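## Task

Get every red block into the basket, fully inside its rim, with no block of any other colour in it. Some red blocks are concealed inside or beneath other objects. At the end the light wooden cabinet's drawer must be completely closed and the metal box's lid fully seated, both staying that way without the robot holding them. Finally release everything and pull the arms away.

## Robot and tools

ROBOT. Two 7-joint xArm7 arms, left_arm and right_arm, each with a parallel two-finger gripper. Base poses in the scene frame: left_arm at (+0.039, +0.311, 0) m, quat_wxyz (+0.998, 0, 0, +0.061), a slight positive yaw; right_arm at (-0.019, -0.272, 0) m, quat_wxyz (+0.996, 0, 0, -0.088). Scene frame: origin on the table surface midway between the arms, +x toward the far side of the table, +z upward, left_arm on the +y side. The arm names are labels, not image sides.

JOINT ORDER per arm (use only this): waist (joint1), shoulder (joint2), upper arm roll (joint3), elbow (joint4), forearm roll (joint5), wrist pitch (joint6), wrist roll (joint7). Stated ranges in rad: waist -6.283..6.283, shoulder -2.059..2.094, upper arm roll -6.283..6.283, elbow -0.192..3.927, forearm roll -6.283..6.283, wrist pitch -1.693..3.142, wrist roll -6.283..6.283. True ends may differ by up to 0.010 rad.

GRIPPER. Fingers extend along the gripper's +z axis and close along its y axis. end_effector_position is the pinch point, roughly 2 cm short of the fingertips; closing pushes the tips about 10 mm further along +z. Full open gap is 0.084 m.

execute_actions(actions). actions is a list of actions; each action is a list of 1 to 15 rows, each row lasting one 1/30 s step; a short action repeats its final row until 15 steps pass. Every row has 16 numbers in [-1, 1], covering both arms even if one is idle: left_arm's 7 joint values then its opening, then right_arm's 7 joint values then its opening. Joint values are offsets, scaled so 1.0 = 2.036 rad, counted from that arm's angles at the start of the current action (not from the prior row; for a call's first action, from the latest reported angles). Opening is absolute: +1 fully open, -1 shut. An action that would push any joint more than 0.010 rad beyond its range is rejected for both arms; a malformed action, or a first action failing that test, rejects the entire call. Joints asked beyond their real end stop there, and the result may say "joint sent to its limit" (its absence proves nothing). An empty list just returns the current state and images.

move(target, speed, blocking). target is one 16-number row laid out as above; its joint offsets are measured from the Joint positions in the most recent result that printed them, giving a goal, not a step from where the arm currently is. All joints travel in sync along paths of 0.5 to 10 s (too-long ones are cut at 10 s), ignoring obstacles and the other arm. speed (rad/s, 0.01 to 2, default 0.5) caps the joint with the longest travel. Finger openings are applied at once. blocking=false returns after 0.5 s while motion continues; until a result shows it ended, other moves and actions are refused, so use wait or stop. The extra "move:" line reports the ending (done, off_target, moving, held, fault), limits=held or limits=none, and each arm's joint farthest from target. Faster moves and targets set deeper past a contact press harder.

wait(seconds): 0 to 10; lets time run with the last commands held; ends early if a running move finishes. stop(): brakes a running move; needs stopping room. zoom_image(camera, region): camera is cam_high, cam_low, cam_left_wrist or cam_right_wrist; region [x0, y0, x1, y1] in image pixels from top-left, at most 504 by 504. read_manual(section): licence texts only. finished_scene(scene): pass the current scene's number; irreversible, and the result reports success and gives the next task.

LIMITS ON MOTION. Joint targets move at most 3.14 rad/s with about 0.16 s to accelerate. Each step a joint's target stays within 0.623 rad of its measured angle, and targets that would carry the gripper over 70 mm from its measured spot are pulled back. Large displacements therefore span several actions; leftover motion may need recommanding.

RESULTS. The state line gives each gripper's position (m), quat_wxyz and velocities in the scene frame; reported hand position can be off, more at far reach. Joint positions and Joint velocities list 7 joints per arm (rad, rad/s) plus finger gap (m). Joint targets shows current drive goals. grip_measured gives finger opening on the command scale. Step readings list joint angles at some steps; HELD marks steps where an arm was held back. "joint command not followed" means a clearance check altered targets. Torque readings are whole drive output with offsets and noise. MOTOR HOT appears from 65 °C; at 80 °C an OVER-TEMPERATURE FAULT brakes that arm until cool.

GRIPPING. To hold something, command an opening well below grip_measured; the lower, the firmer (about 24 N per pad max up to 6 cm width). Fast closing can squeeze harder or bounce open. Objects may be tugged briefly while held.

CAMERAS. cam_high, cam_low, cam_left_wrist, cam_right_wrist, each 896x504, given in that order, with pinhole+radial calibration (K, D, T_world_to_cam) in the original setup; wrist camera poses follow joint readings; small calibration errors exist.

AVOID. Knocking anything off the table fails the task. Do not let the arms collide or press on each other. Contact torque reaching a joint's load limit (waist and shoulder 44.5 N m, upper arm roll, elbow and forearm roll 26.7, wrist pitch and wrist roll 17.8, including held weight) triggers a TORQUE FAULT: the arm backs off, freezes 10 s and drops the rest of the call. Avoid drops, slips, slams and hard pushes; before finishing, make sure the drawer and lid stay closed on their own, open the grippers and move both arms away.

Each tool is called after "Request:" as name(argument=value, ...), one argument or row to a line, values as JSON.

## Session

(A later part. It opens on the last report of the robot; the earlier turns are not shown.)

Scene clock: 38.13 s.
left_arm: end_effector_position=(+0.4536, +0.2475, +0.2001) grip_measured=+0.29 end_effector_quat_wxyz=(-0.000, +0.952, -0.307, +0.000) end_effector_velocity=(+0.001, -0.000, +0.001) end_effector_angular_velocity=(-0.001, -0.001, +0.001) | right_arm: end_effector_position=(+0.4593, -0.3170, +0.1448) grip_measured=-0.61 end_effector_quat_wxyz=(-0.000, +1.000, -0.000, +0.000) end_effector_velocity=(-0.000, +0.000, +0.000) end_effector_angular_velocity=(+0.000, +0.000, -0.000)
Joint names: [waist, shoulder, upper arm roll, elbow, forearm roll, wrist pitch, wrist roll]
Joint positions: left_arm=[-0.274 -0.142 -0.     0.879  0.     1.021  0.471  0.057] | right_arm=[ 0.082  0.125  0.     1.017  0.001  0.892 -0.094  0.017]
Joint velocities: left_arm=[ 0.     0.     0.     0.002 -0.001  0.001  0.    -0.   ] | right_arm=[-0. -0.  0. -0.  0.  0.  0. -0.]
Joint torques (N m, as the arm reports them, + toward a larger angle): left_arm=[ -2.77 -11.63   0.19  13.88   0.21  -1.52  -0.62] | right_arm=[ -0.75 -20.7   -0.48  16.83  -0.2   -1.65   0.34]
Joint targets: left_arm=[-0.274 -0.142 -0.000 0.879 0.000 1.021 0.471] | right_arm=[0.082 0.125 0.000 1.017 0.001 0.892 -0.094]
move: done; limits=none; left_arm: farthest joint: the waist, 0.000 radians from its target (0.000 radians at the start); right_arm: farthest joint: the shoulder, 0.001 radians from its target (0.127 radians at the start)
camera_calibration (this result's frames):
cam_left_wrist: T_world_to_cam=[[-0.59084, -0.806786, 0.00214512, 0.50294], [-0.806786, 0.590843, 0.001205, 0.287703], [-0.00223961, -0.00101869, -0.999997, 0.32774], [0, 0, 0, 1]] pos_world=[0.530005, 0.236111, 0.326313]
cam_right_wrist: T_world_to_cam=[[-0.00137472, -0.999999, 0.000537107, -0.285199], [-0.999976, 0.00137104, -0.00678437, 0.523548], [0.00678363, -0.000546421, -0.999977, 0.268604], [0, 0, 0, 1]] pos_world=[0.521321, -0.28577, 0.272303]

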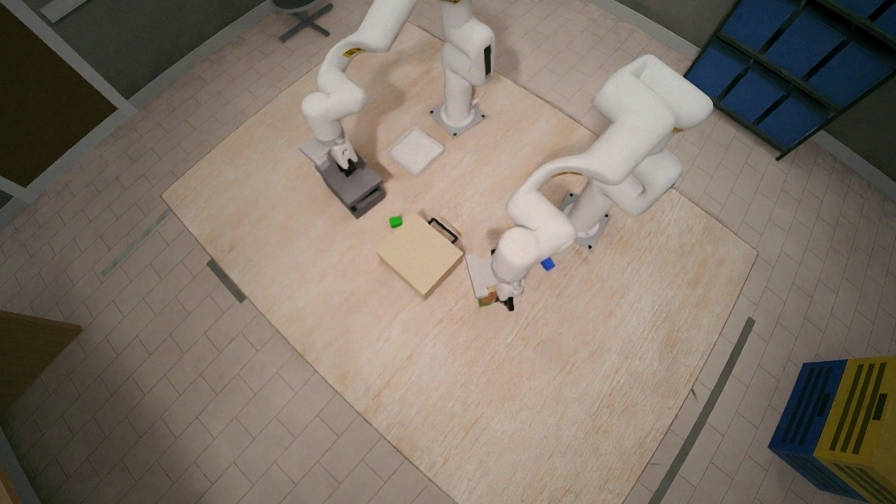

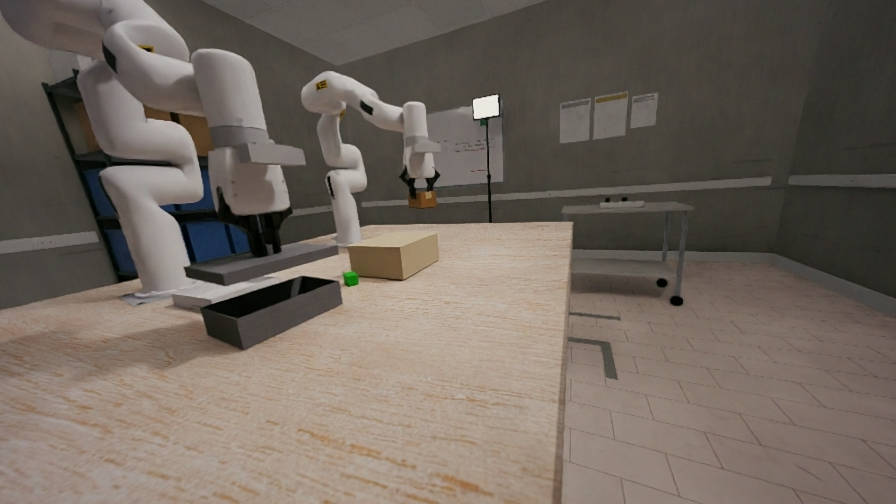

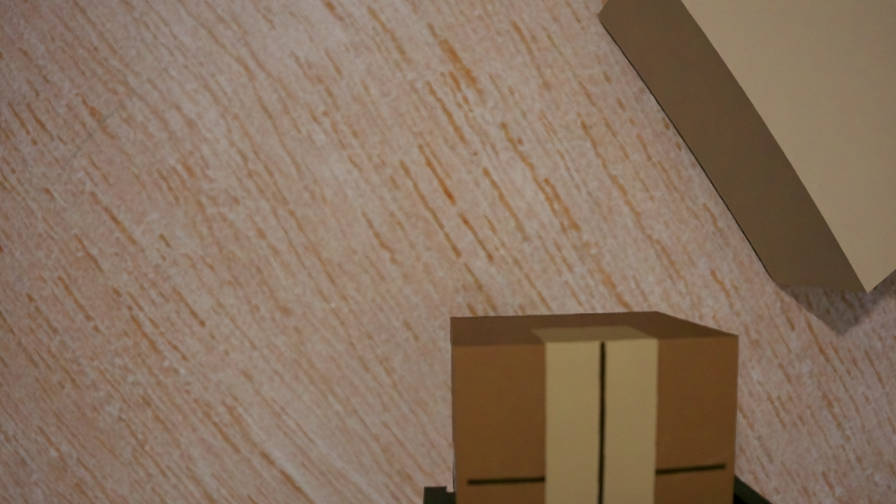

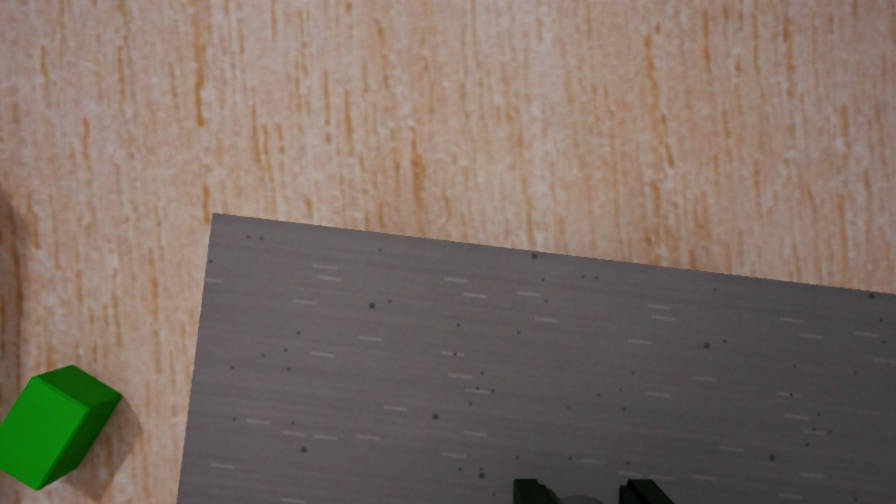

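Request:
move(
  target=[0.3,0.1345,0,-0.09,0,-0.2245,0,-0.3, -0.27,0,0,0,0,0,-0.27,-1],
  speed=0.35,
)

Request:
zoom_image(
  camera="cam_high",
  region=[280, 120, 560, 340],
)

Scene clock: 43.80 s.
left_arm: end_effector_position=(+0.4120, +0.4945, +0.0512) grip_measured=+0.29 end_effector_quat_wxyz=(-0.000, +1.000, -0.007, +0.000) end_effector_velocity=(-0.002, +0.003, -0.001) end_effector_angular_velocity=(-0.000, +0.002, +0.007) | right_arm: end_effector_position=(+0.3657, -0.5596, +0.1448) grip_measured=-0.61 end_effector_quat_wxyz=(-0.000, +1.000, +0.000, +0.000) end_effector_velocity=(-0.002, -0.003, -0.000) end_effector_angular_velocity=(-0.000, +0.001, -0.005)
Joint names: [waist, shoulder, upper arm roll, elbow, forearm roll, wrist pitch, wrist roll]
Joint positions: left_arm=[ 0.336  0.132 -0.001  0.696  0.     0.564  0.471  0.057] | right_arm=[-0.467  0.125  0.001  1.017  0.001  0.892 -0.644  0.017]
Joint velocities: left_arm=[ 0.005  0.001  0.003 -0.002  0.    -0.001 -0.    -0.   ] | right_arm=[-0.005  0.001 -0.003 -0.    -0.    -0.    -0.003 -0.   ]
Joint torques (N m, as the arm reports them, + toward a larger angle): left_arm=[ -2.31 -13.76  -0.06  11.14   0.2   -1.47  -0.62] | right_arm=[ -0.5  -20.51  -0.45  16.44  -0.07  -1.61   0.47]
Joint targets: left_arm=[0.336 0.132 -0.000 0.696 0.000 0.564 0.471] | right_arm=[-0.467 0.125 0.000 1.017 0.001 0.892 -0.644]
move: done; limits=none; left_arm: farthest joint: the waist, 0.001 radians from its target (0.611 radians at the start); right_arm: farthest joint: the waist, 0.001 radians from its target (0.550 radians at the start)
camera_calibration (this result's frames):
cam_left_wrist: T_world_to_cam=[[-0.0224209, -0.999746, 0.00209764, 0.539214], [-0.999748, 0.0224226, 0.000745107, 0.46903], [-0.000791952, -0.0020804, -0.999998, 0.178973], [0, 0, 0, 1]] pos_world=[0.481143, 0.528932, 0.177492]
cam_right_wrist: T_world_to_cam=[[-0.00067223, -1, 0.000678796, -0.528199], [-0.999974, 0.000667327, -0.00719744, 0.429949], [0.00719698, -0.000683617, -0.999974, 0.268876], [0, 0, 0, 1]] pos_world=[0.427648, -0.528302, 0.272322]

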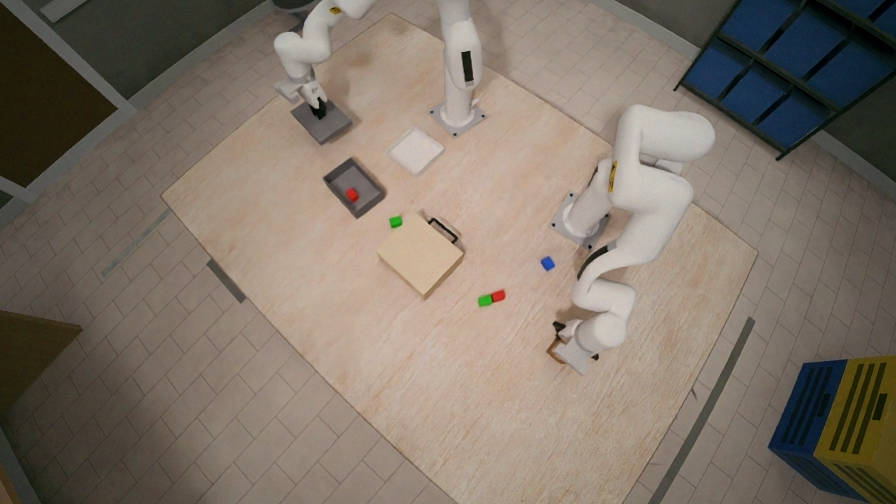

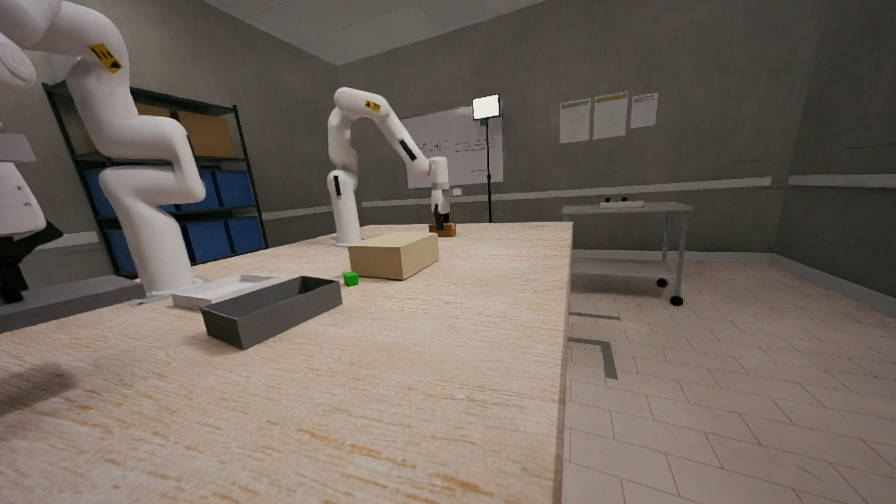

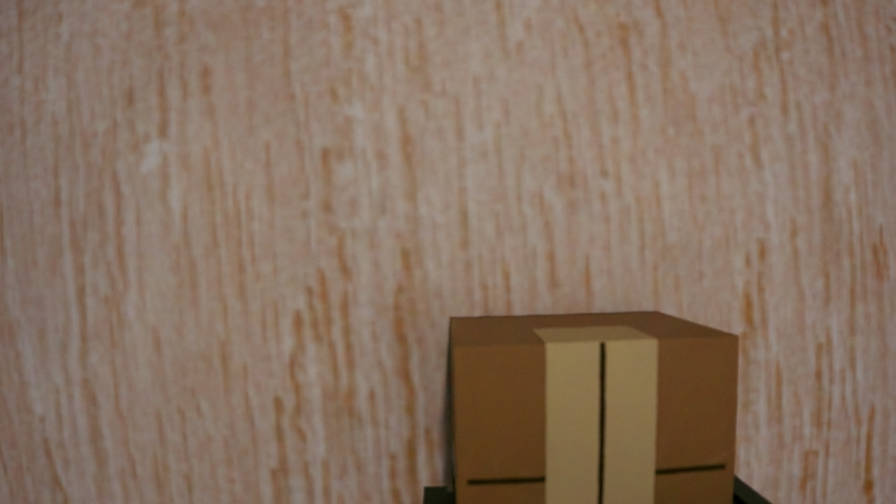

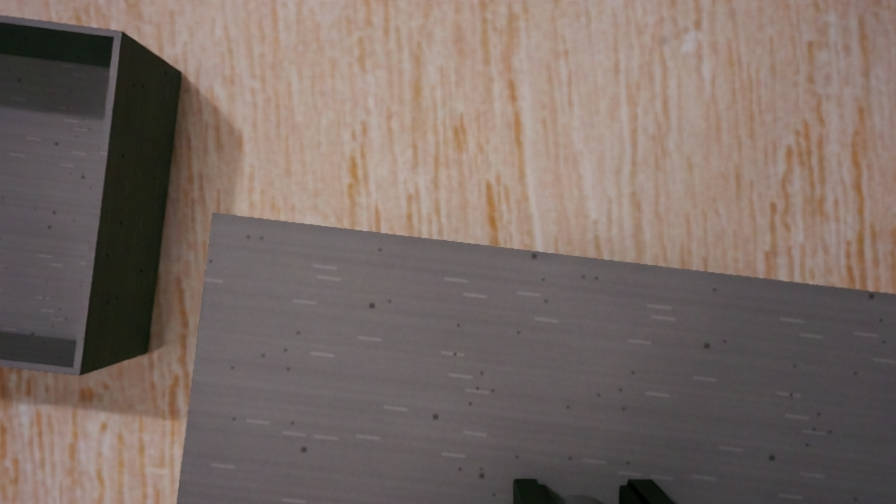

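Region (280, 120, 560, 340) of cam_high's 896x504 image, scaled by 1.800, with more detail than that image has; it fills the top 396 rows of this view, and the rest is white.

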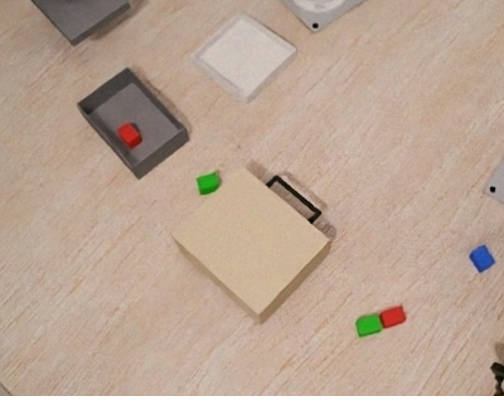

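Request:
move(
  target=[0,0,0,0,0,0,0,1, 0,0.0963,0,-0.0359,0,-0.1321,0,-1],
  speed=0.15,
)

Scene clock: 48.77 s.
left_arm: end_effector_position=(+0.4120, +0.4945, +0.0512) grip_measured=+1.00 end_effector_quat_wxyz=(-0.000, +1.000, -0.007, +0.000) end_effector_velocity=(-0.000, -0.000, -0.001) end_effector_angular_velocity=(-0.001, +0.001, +0.000) | right_arm: end_effector_position=(+0.3666, -0.5604, +0.0441) grip_measured=-0.61 end_effector_quat_wxyz=(-0.000, +1.000, +0.000, +0.000) end_effector_velocity=(-0.001, +0.001, -0.002) end_effector_angular_velocity=(+0.002, +0.003, -0.002)
Joint names: [waist, shoulder, upper arm roll, elbow, forearm roll, wrist pitch, wrist roll]
Joint positions: left_arm=[ 0.336  0.132 -0.001  0.696  0.     0.564  0.471  0.084] | right_arm=[-0.467  0.321  0.001  0.944  0.001  0.623 -0.644  0.017]
Joint velocities: left_arm=[ 0.     0.001 -0.    -0.    -0.     0.    -0.    -0.   ] | right_arm=[ 0.     0.003  0.    -0.001  0.    -0.001  0.002  0.   ]
Joint torques (N m, as the arm reports them, + toward a larger angle): left_arm=[ -3.14 -13.44   0.01  11.08   0.21  -1.4   -0.67] | right_arm=[ -1.11 -22.44  -0.66  14.46  -0.12  -1.6    0.47]
Joint targets: left_arm=[0.336 0.132 -0.001 0.696 0.000 0.564 0.471] | right_arm=[-0.467 0.321 0.001 0.944 0.001 0.623 -0.644]
move: done; limits=none; left_arm: farthest joint: the waist, 0.000 radians from its target (0.000 radians at the start); right_arm: farthest joint: the waist, 0.000 radians from its target (0.000 radians at the start)
camera_calibration (this result's frames):
cam_left_wrist: T_world_to_cam=[[-0.0224191, -0.999746, 0.00209819, 0.539213], [-0.999748, 0.0224207, 0.000746325, 0.46903], [-0.000793179, -0.00208093, -0.999998, 0.178973], [0, 0, 0, 1]] pos_world=[0.481143, 0.528933, 0.177491]
cam_right_wrist: T_world_to_cam=[[-0.000893908, -0.999999, 0.000888047, -0.528832], [-0.999973, 0.000887384, -0.00732078, 0.430303], [0.00731998, -0.000894567, -0.999973, 0.167976], [0, 0, 0, 1]] pos_world=[0.428589, -0.529063, 0.171591]

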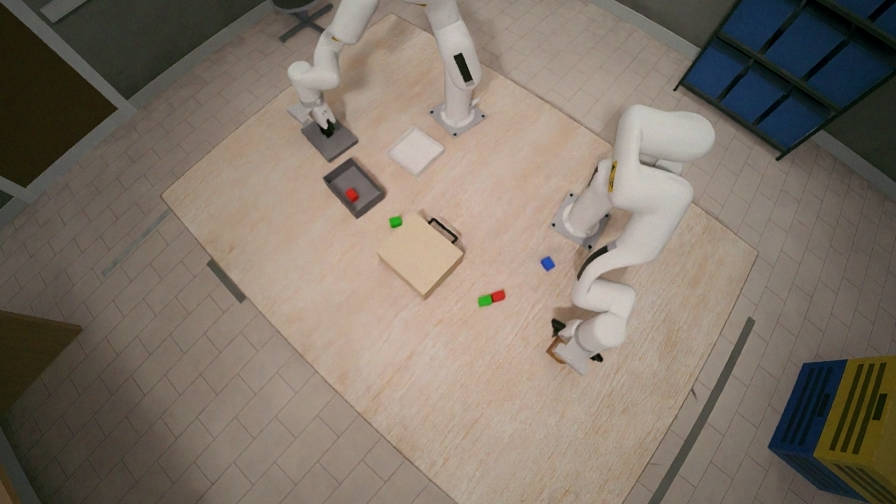

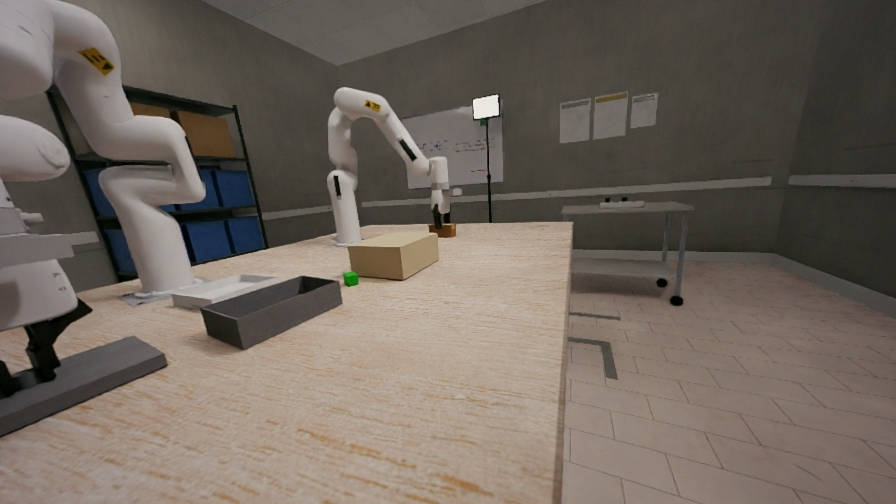

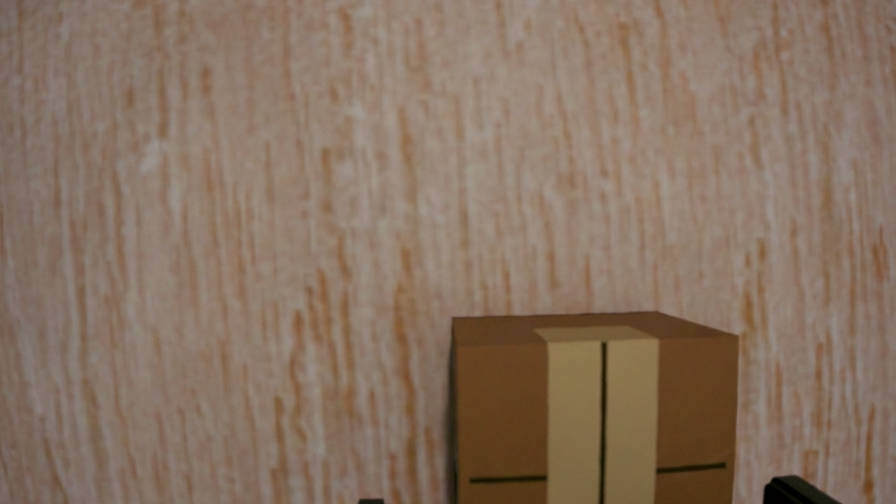

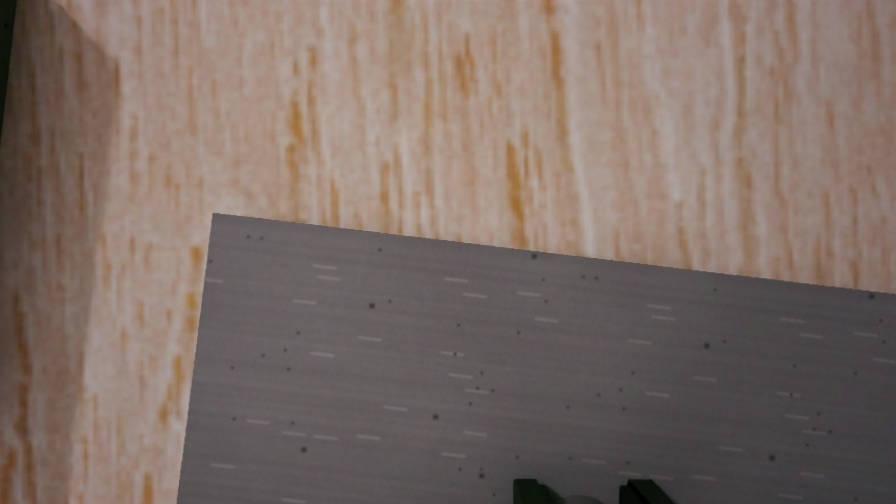

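Request:
move(
  target=[0,-0.12,0,0.04,0,0.16,0,1, 0,0.002,0,0,0,-0.002,0,-1],
  speed=0.4,
)

Request:
move(
  target=[-0.285,0,0,0,0,0,0.015,0.3, 0,0,0,0,0,0,0,0],
  speed=0.6,
)

Request:
move(
  target=[0,0,0,0,0,0,0,0.3, 0,-0.098,0,0.036,0,0.134,0,0],
  speed=0.4,
)

Request:
move(
  target=[0,0,0,0,0,0,0,0.3, 0.28,0,0,0,0,0,0.28,0.3],
  speed=0.6,
)

Scene clock: 54.37 s.
left_arm: end_effector_position=(+0.4074, +0.4923, +0.1570) grip_measured=+1.00 end_effector_quat_wxyz=(-0.000, +1.000, -0.007, +0.000) end_effector_velocity=(+0.001, +0.000, +0.002) end_effector_angular_velocity=(+0.003, -0.004, -0.001) | right_arm: end_effector_position=(+0.3667, -0.5605, +0.0424) grip_measured=-0.61 end_effector_quat_wxyz=(-0.000, +1.000, +0.000, +0.000) end_effector_velocity=(+0.000, +0.001, -0.000) end_effector_angular_velocity=(+0.001, +0.001, +0.003)
Joint names: [waist, shoulder, upper arm roll, elbow, forearm roll, wrist pitch, wrist roll]
Joint positions: left_arm=[ 0.336 -0.112 -0.001  0.777  0.     0.889  0.471  0.084] | right_arm=[-0.467  0.325  0.001  0.944  0.001  0.619 -0.644  0.017]
Joint velocities: left_arm=[ 0.    -0.005 -0.     0.002  0.001  0.002  0.     0.   ] | right_arm=[ 0.     0.     0.001 -0.    -0.     0.    -0.001  0.   ]
Joint torques (N m, as the arm reports them, + toward a larger angle): left_arm=[ -2.66 -11.86   0.18  13.23   0.16  -1.58  -0.53] | right_arm=[ -1.03 -22.58  -0.79  14.55  -0.32  -1.69   0.42]
Joint targets: left_arm=[0.336 -0.113 -0.001 0.777 0.000 0.889 0.471] | right_arm=[-0.467 0.325 0.001 0.944 0.001 0.619 -0.644]
move: done; limits=none; left_arm: farthest joint: the waist, 0.000 radians from its target (0.000 radians at the start); right_arm: farthest joint: the waist, 0.000 radians from its target (0.000 radians at the start)
camera_calibration (this result's frames):
cam_left_wrist: T_world_to_cam=[[-0.0223605, -0.999748, 0.00218235, 0.536627], [-0.999749, 0.0223634, 0.00132184, 0.464321], [-0.00137031, -0.00215225, -0.999997, 0.285032], [0, 0, 0, 1]] pos_world=[0.476595, 0.526721, 0.283246]
cam_right_wrist: T_world_to_cam=[[-0.000893475, -0.999999, 0.000902973, -0.528904], [-0.999973, 0.000886826, -0.00733759, 0.430387], [0.00733678, -0.000909504, -0.999973, 0.16632], [0, 0, 0, 1]] pos_world=[0.428683, -0.529134, 0.169951]

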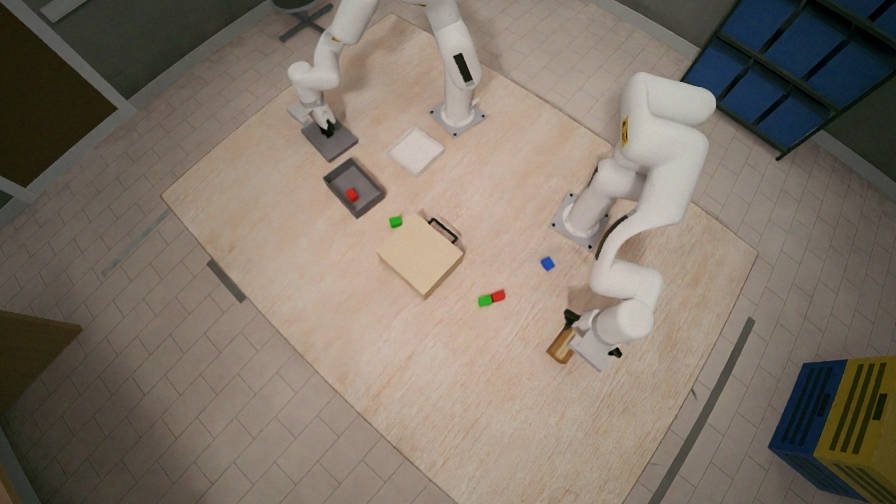

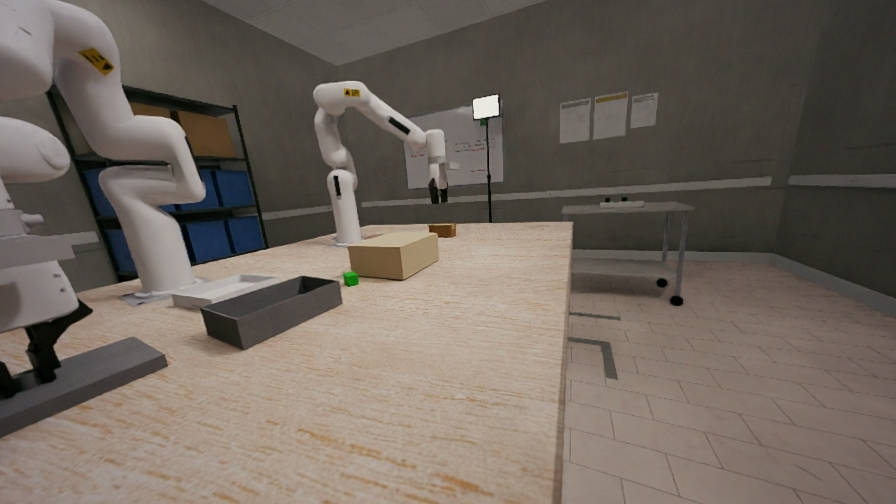

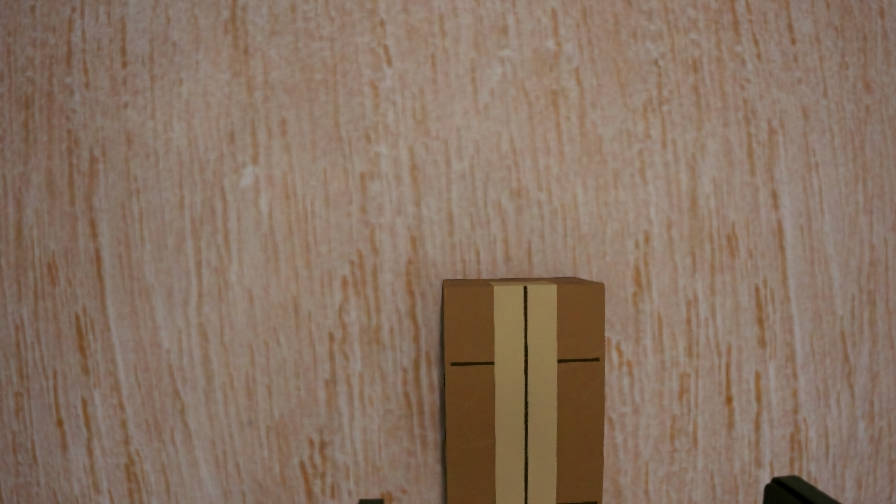

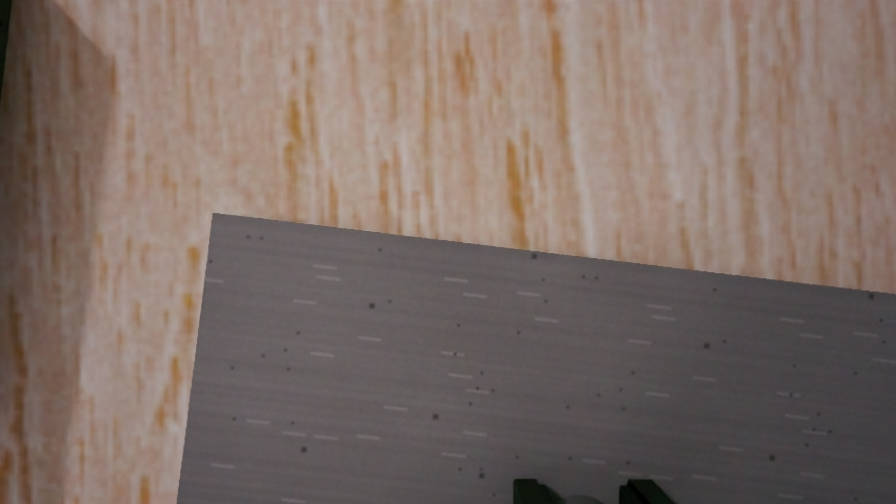

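Scene clock: 55.97 s.
left_arm: end_effector_position=(+0.4465, +0.2613, +0.1570) grip_measured=+0.29 end_effector_quat_wxyz=(-0.000, +0.952, -0.307, +0.000) end_effector_velocity=(+0.000, -0.002, +0.001) end_effector_angular_velocity=(-0.001, -0.002, -0.004) | right_arm: end_effector_position=(+0.3667, -0.5605, +0.0424) grip_measured=-0.01 end_effector_quat_wxyz=(-0.000, +1.000, +0.000, +0.000) end_effector_velocity=(-0.001, -0.000, -0.000) end_effector_angular_velocity=(+0.000, +0.001, -0.002)
Joint names: [waist, shoulder, upper arm roll, elbow, forearm roll, wrist pitch, wrist roll]
Joint positions: left_arm=[-0.244 -0.112 -0.     0.777  0.     0.889  0.501  0.056] | right_arm=[-0.467  0.325  0.001  0.944  0.001  0.619 -0.644  0.044]
Joint velocities: left_arm=[-0.004 -0.001 -0.002  0.    -0.001 -0.     0.    -0.   ] | right_arm=[-0.     0.    -0.001 -0.001 -0.     0.     0.001 -0.   ]
Joint torques (N m, as the arm reports them, + toward a larger angle): left_arm=[ -2.44 -11.64   0.02  13.3    0.3   -1.49  -0.63] | right_arm=[ -0.76 -21.63  -0.7   13.67  -0.32  -1.52   0.45]
Joint targets: left_arm=[-0.245 -0.112 -0.001 0.777 0.000 0.889 0.501] | right_arm=[-0.467 0.325 0.001 0.944 0.001 0.619 -0.644]
move: done; limits=none; left_arm: farthest joint: the upper arm roll, 0.001 radians from its target (0.000 radians at the start); right_arm: farthest joint: the waist, 0.000 radians from its target (0.000 radians at the start)
camera_calibration (this result's frames):
cam_left_wrist: T_world_to_cam=[[-0.590902, -0.80674, 0.00220979, 0.509939], [-0.80674, 0.590905, 0.00132886, 0.273877], [-0.00237782, -0.000997497, -0.999997, 0.284733], [0, 0, 0, 1]] pos_world=[0.522948, 0.249837, 0.283241]
cam_right_wrist: T_world_to_cam=[[-0.000893615, -0.999999, 0.000902835, -0.528903], [-0.999973, 0.000886967, -0.00733753, 0.430387], [0.00733672, -0.000909368, -0.999973, 0.16632], [0, 0, 0, 1]] pos_world=[0.428683, -0.529134, 0.169951]

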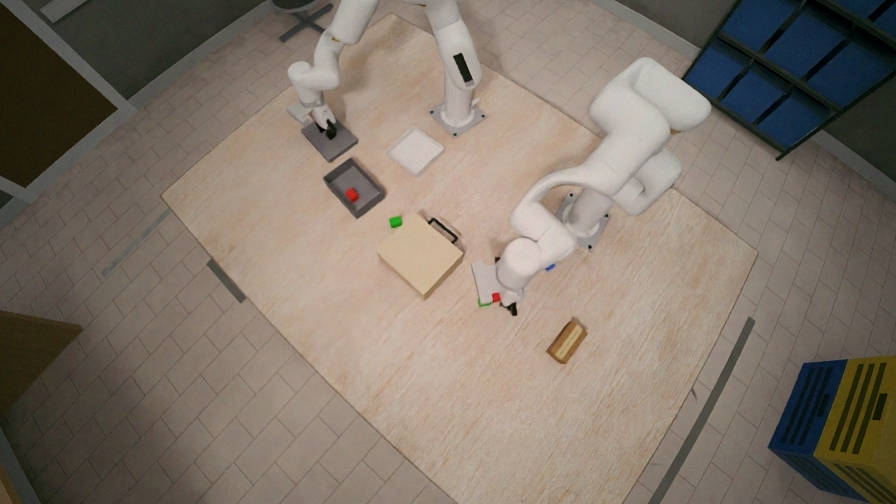

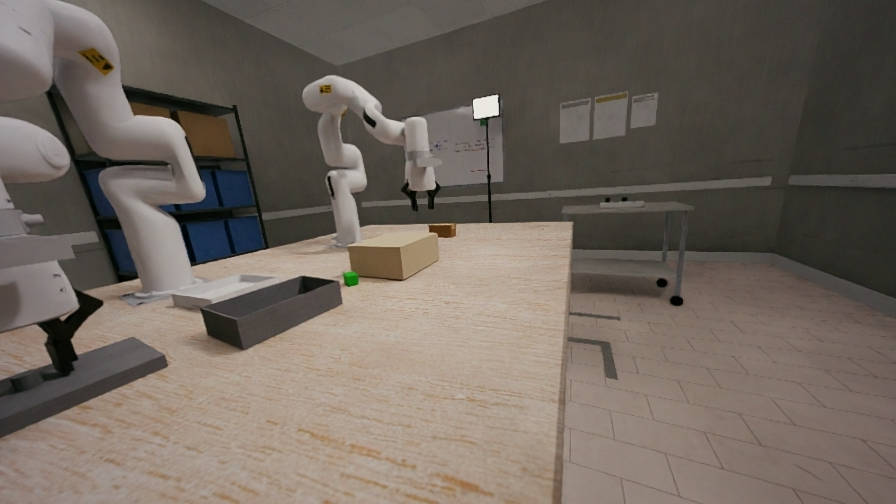

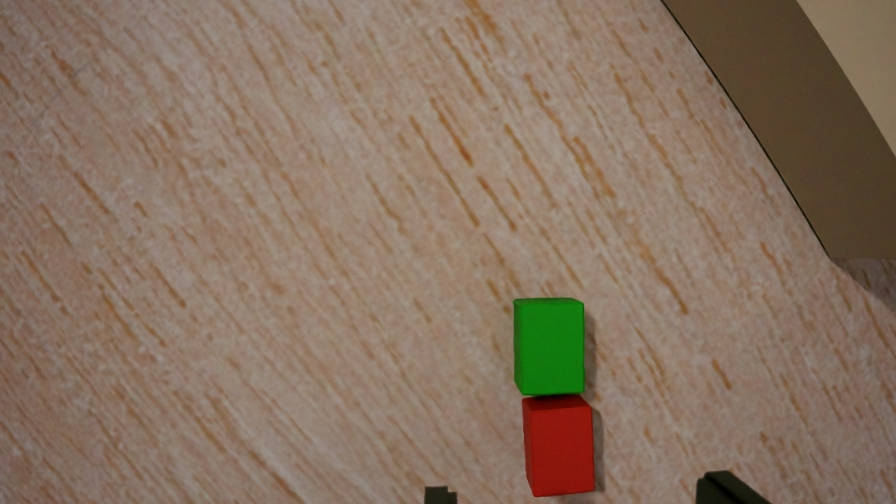

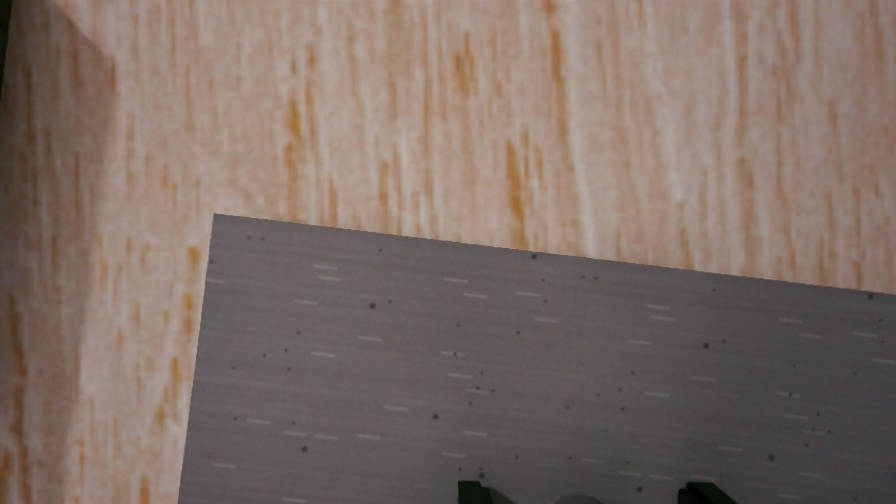

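Scene clock: 57.20 s.
left_arm: end_effector_position=(+0.4465, +0.2613, +0.1570) grip_measured=+0.29 end_effector_quat_wxyz=(-0.000, +0.952, -0.307, +0.000) end_effector_velocity=(+0.000, +0.000, -0.000) end_effector_angular_velocity=(-0.001, +0.000, +0.001) | right_arm: end_effector_position=(+0.3657, -0.5597, +0.1445) grip_measured=-0.01 end_effector_quat_wxyz=(-0.000, +1.000, +0.000, +0.000) end_effector_velocity=(+0.000, -0.000, +0.002) end_effector_angular_velocity=(-0.001, -0.002, +0.000)
Joint names: [waist, shoulder, upper arm roll, elbow, forearm roll, wrist pitch, wrist roll]
Joint positions: left_arm=[-0.244 -0.112 -0.     0.777  0.     0.889  0.501  0.056] | right_arm=[-0.467  0.126  0.001  1.017  0.001  0.891 -0.644  0.044]
Joint velocities: left_arm=[-0.001  0.001  0.001  0.    -0.001 -0.001 -0.     0.   ] | right_arm=[ 0.    -0.004 -0.     0.001  0.     0.002 -0.    -0.   ]
Joint torques (N m, as the arm reports them, + toward a larger angle): left_arm=[ -2.61 -11.88   0.18  13.3    0.31  -1.5   -0.52] | right_arm=[ -0.99 -19.8   -0.53  15.84  -0.08  -1.5    0.44]
Joint targets: left_arm=[-0.244 -0.112 -0.000 0.777 0.000 0.889 0.501] | right_arm=[-0.467 0.126 0.001 1.017 0.001 0.891 -0.644]
move: done; limits=none; left_arm: farthest joint: the waist, 0.000 radians from its target (0.000 radians at the start); right_arm: farthest joint: the shoulder, 0.001 radians from its target (0.200 radians at the start)
camera_calibration (this result's frames):
cam_left_wrist: T_world_to_cam=[[-0.590902, -0.80674, 0.00220967, 0.509939], [-0.80674, 0.590905, 0.00132872, 0.273877], [-0.00237763, -0.000997489, -0.999997, 0.284733], [0, 0, 0, 1]] pos_world=[0.522948, 0.249838, 0.283241]
cam_right_wrist: T_world_to_cam=[[-0.000675984, -1, 0.000466789, -0.52819], [-0.999976, 0.000672742, -0.00691195, 0.429936], [0.00691164, -0.00047145, -0.999976, 0.268817], [0, 0, 0, 1]] pos_world=[0.427711, -0.528353, 0.272029]

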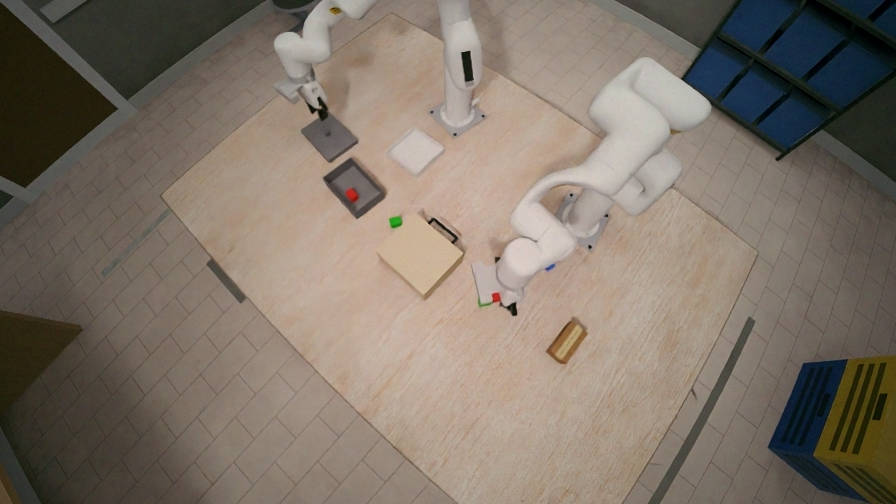

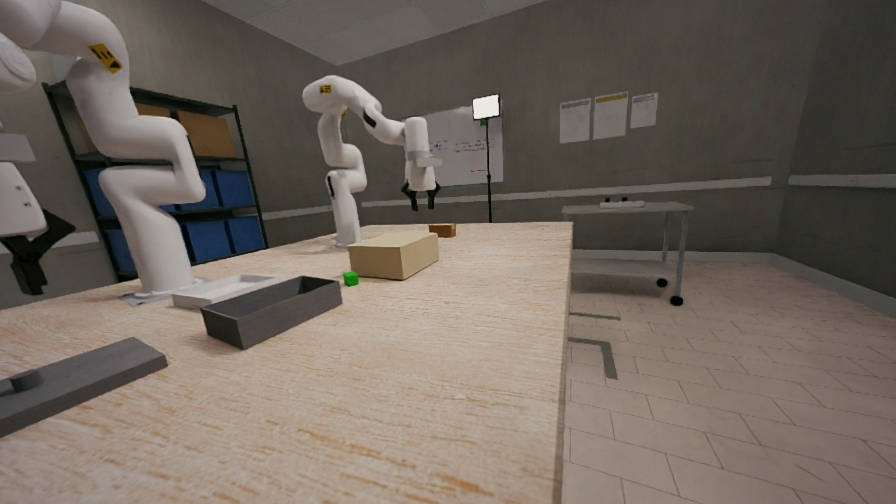

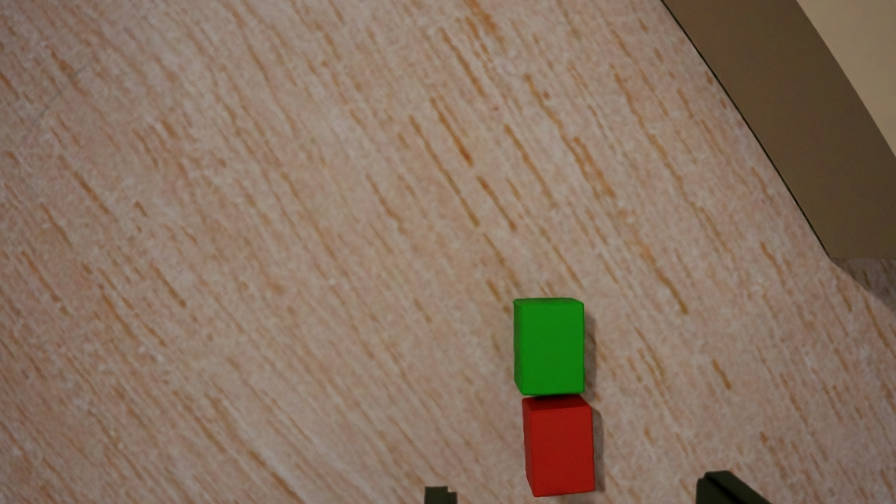

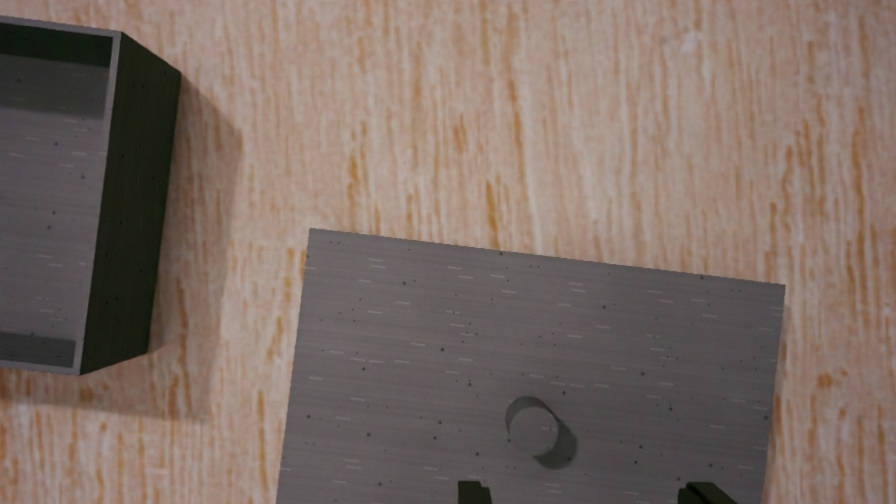

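Scene clock: 58.83 s.
left_arm: end_effector_position=(+0.4465, +0.2613, +0.1570) grip_measured=+0.29 end_effector_quat_wxyz=(-0.000, +0.952, -0.307, +0.000) end_effector_velocity=(-0.000, +0.000, +0.000) end_effector_angular_velocity=(+0.000, +0.000, +0.000) | right_arm: end_effector_position=(+0.4601, -0.3072, +0.1445) grip_measured=+0.29 end_effector_quat_wxyz=(-0.000, +1.000, -0.000, -0.000) end_effector_velocity=(+0.000, +0.000, +0.000) end_effector_angular_velocity=(-0.000, -0.001, +0.001)
Joint names: [waist, shoulder, upper arm roll, elbow, forearm roll, wrist pitch, wrist roll]
Joint positions: left_arm=[-0.244 -0.112 -0.     0.777  0.     0.889  0.501  0.056] | right_arm=[ 0.103  0.126  0.     1.017  0.001  0.891 -0.074  0.056]
Joint velocities: left_arm=[-0. -0.  0. -0.  0.  0. -0. -0.] | right_arm=[ 0.003  0.    -0.002  0.001 -0.    -0.001  0.001  0.   ]
Joint torques (N m, as the arm reports them, + toward a larger angle): left_arm=[ -2.74 -11.5    0.17  13.32   0.    -1.43  -0.63] | right_arm=[ -1.03 -19.82  -0.59  15.87  -0.26  -1.53   0.37]
Joint targets: left_arm=[-0.244 -0.112 -0.000 0.777 0.000 0.889 0.501] | right_arm=[0.103 0.126 0.001 1.017 0.001 0.891 -0.074]
move: done; limits=none; left_arm: farthest joint: the waist, 0.000 radians from its target (0.000 radians at the start); right_arm: farthest joint: the upper arm roll, 0.001 radians from its target (0.000 radians at the start)
camera_calibration (this result's frames):
cam_left_wrist: T_world_to_cam=[[-0.590902, -0.806741, 0.00220964, 0.509939], [-0.80674, 0.590905, 0.00132864, 0.273877], [-0.00237755, -0.000997511, -0.999997, 0.284733], [0, 0, 0, 1]] pos_world=[0.522948, 0.249838, 0.283241]
cam_right_wrist: T_world_to_cam=[[-0.00129606, -0.999999, 0.000492957, -0.275412], [-0.999979, 0.00129288, -0.00640147, 0.524306], [0.00640082, -0.000501243, -0.999979, 0.268511], [0, 0, 0, 1]] pos_world=[0.522219, -0.275955, 0.271997]

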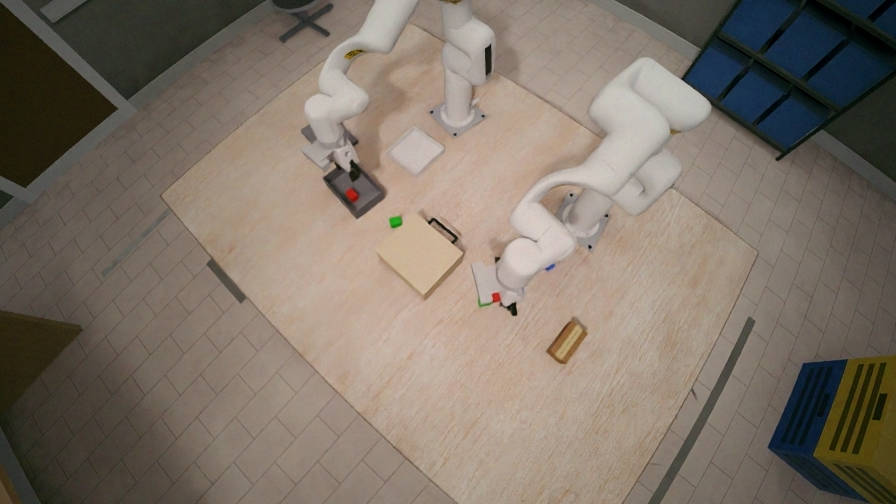

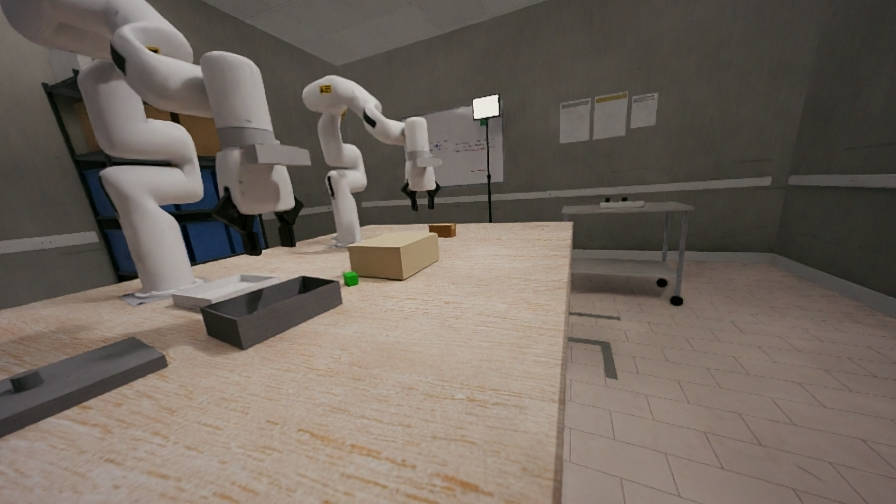

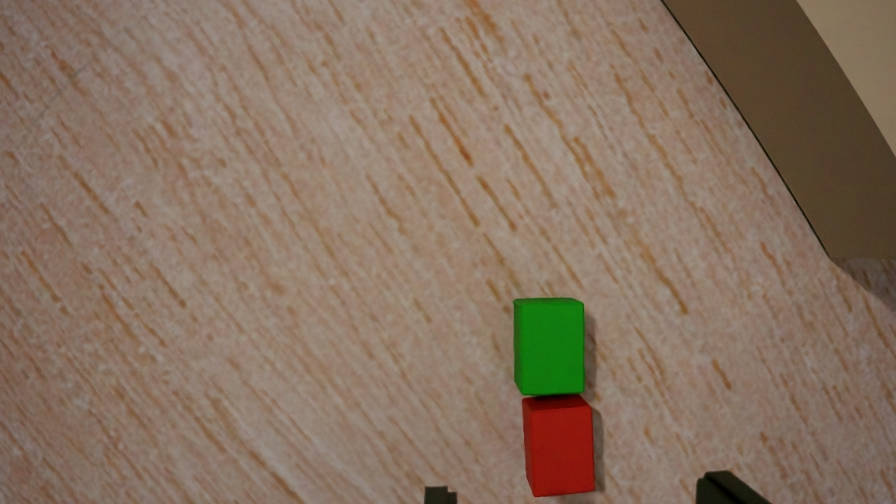

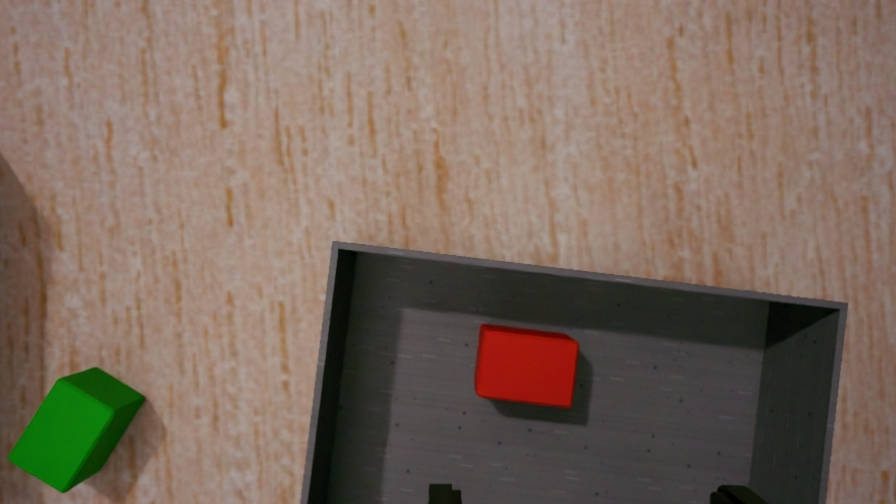

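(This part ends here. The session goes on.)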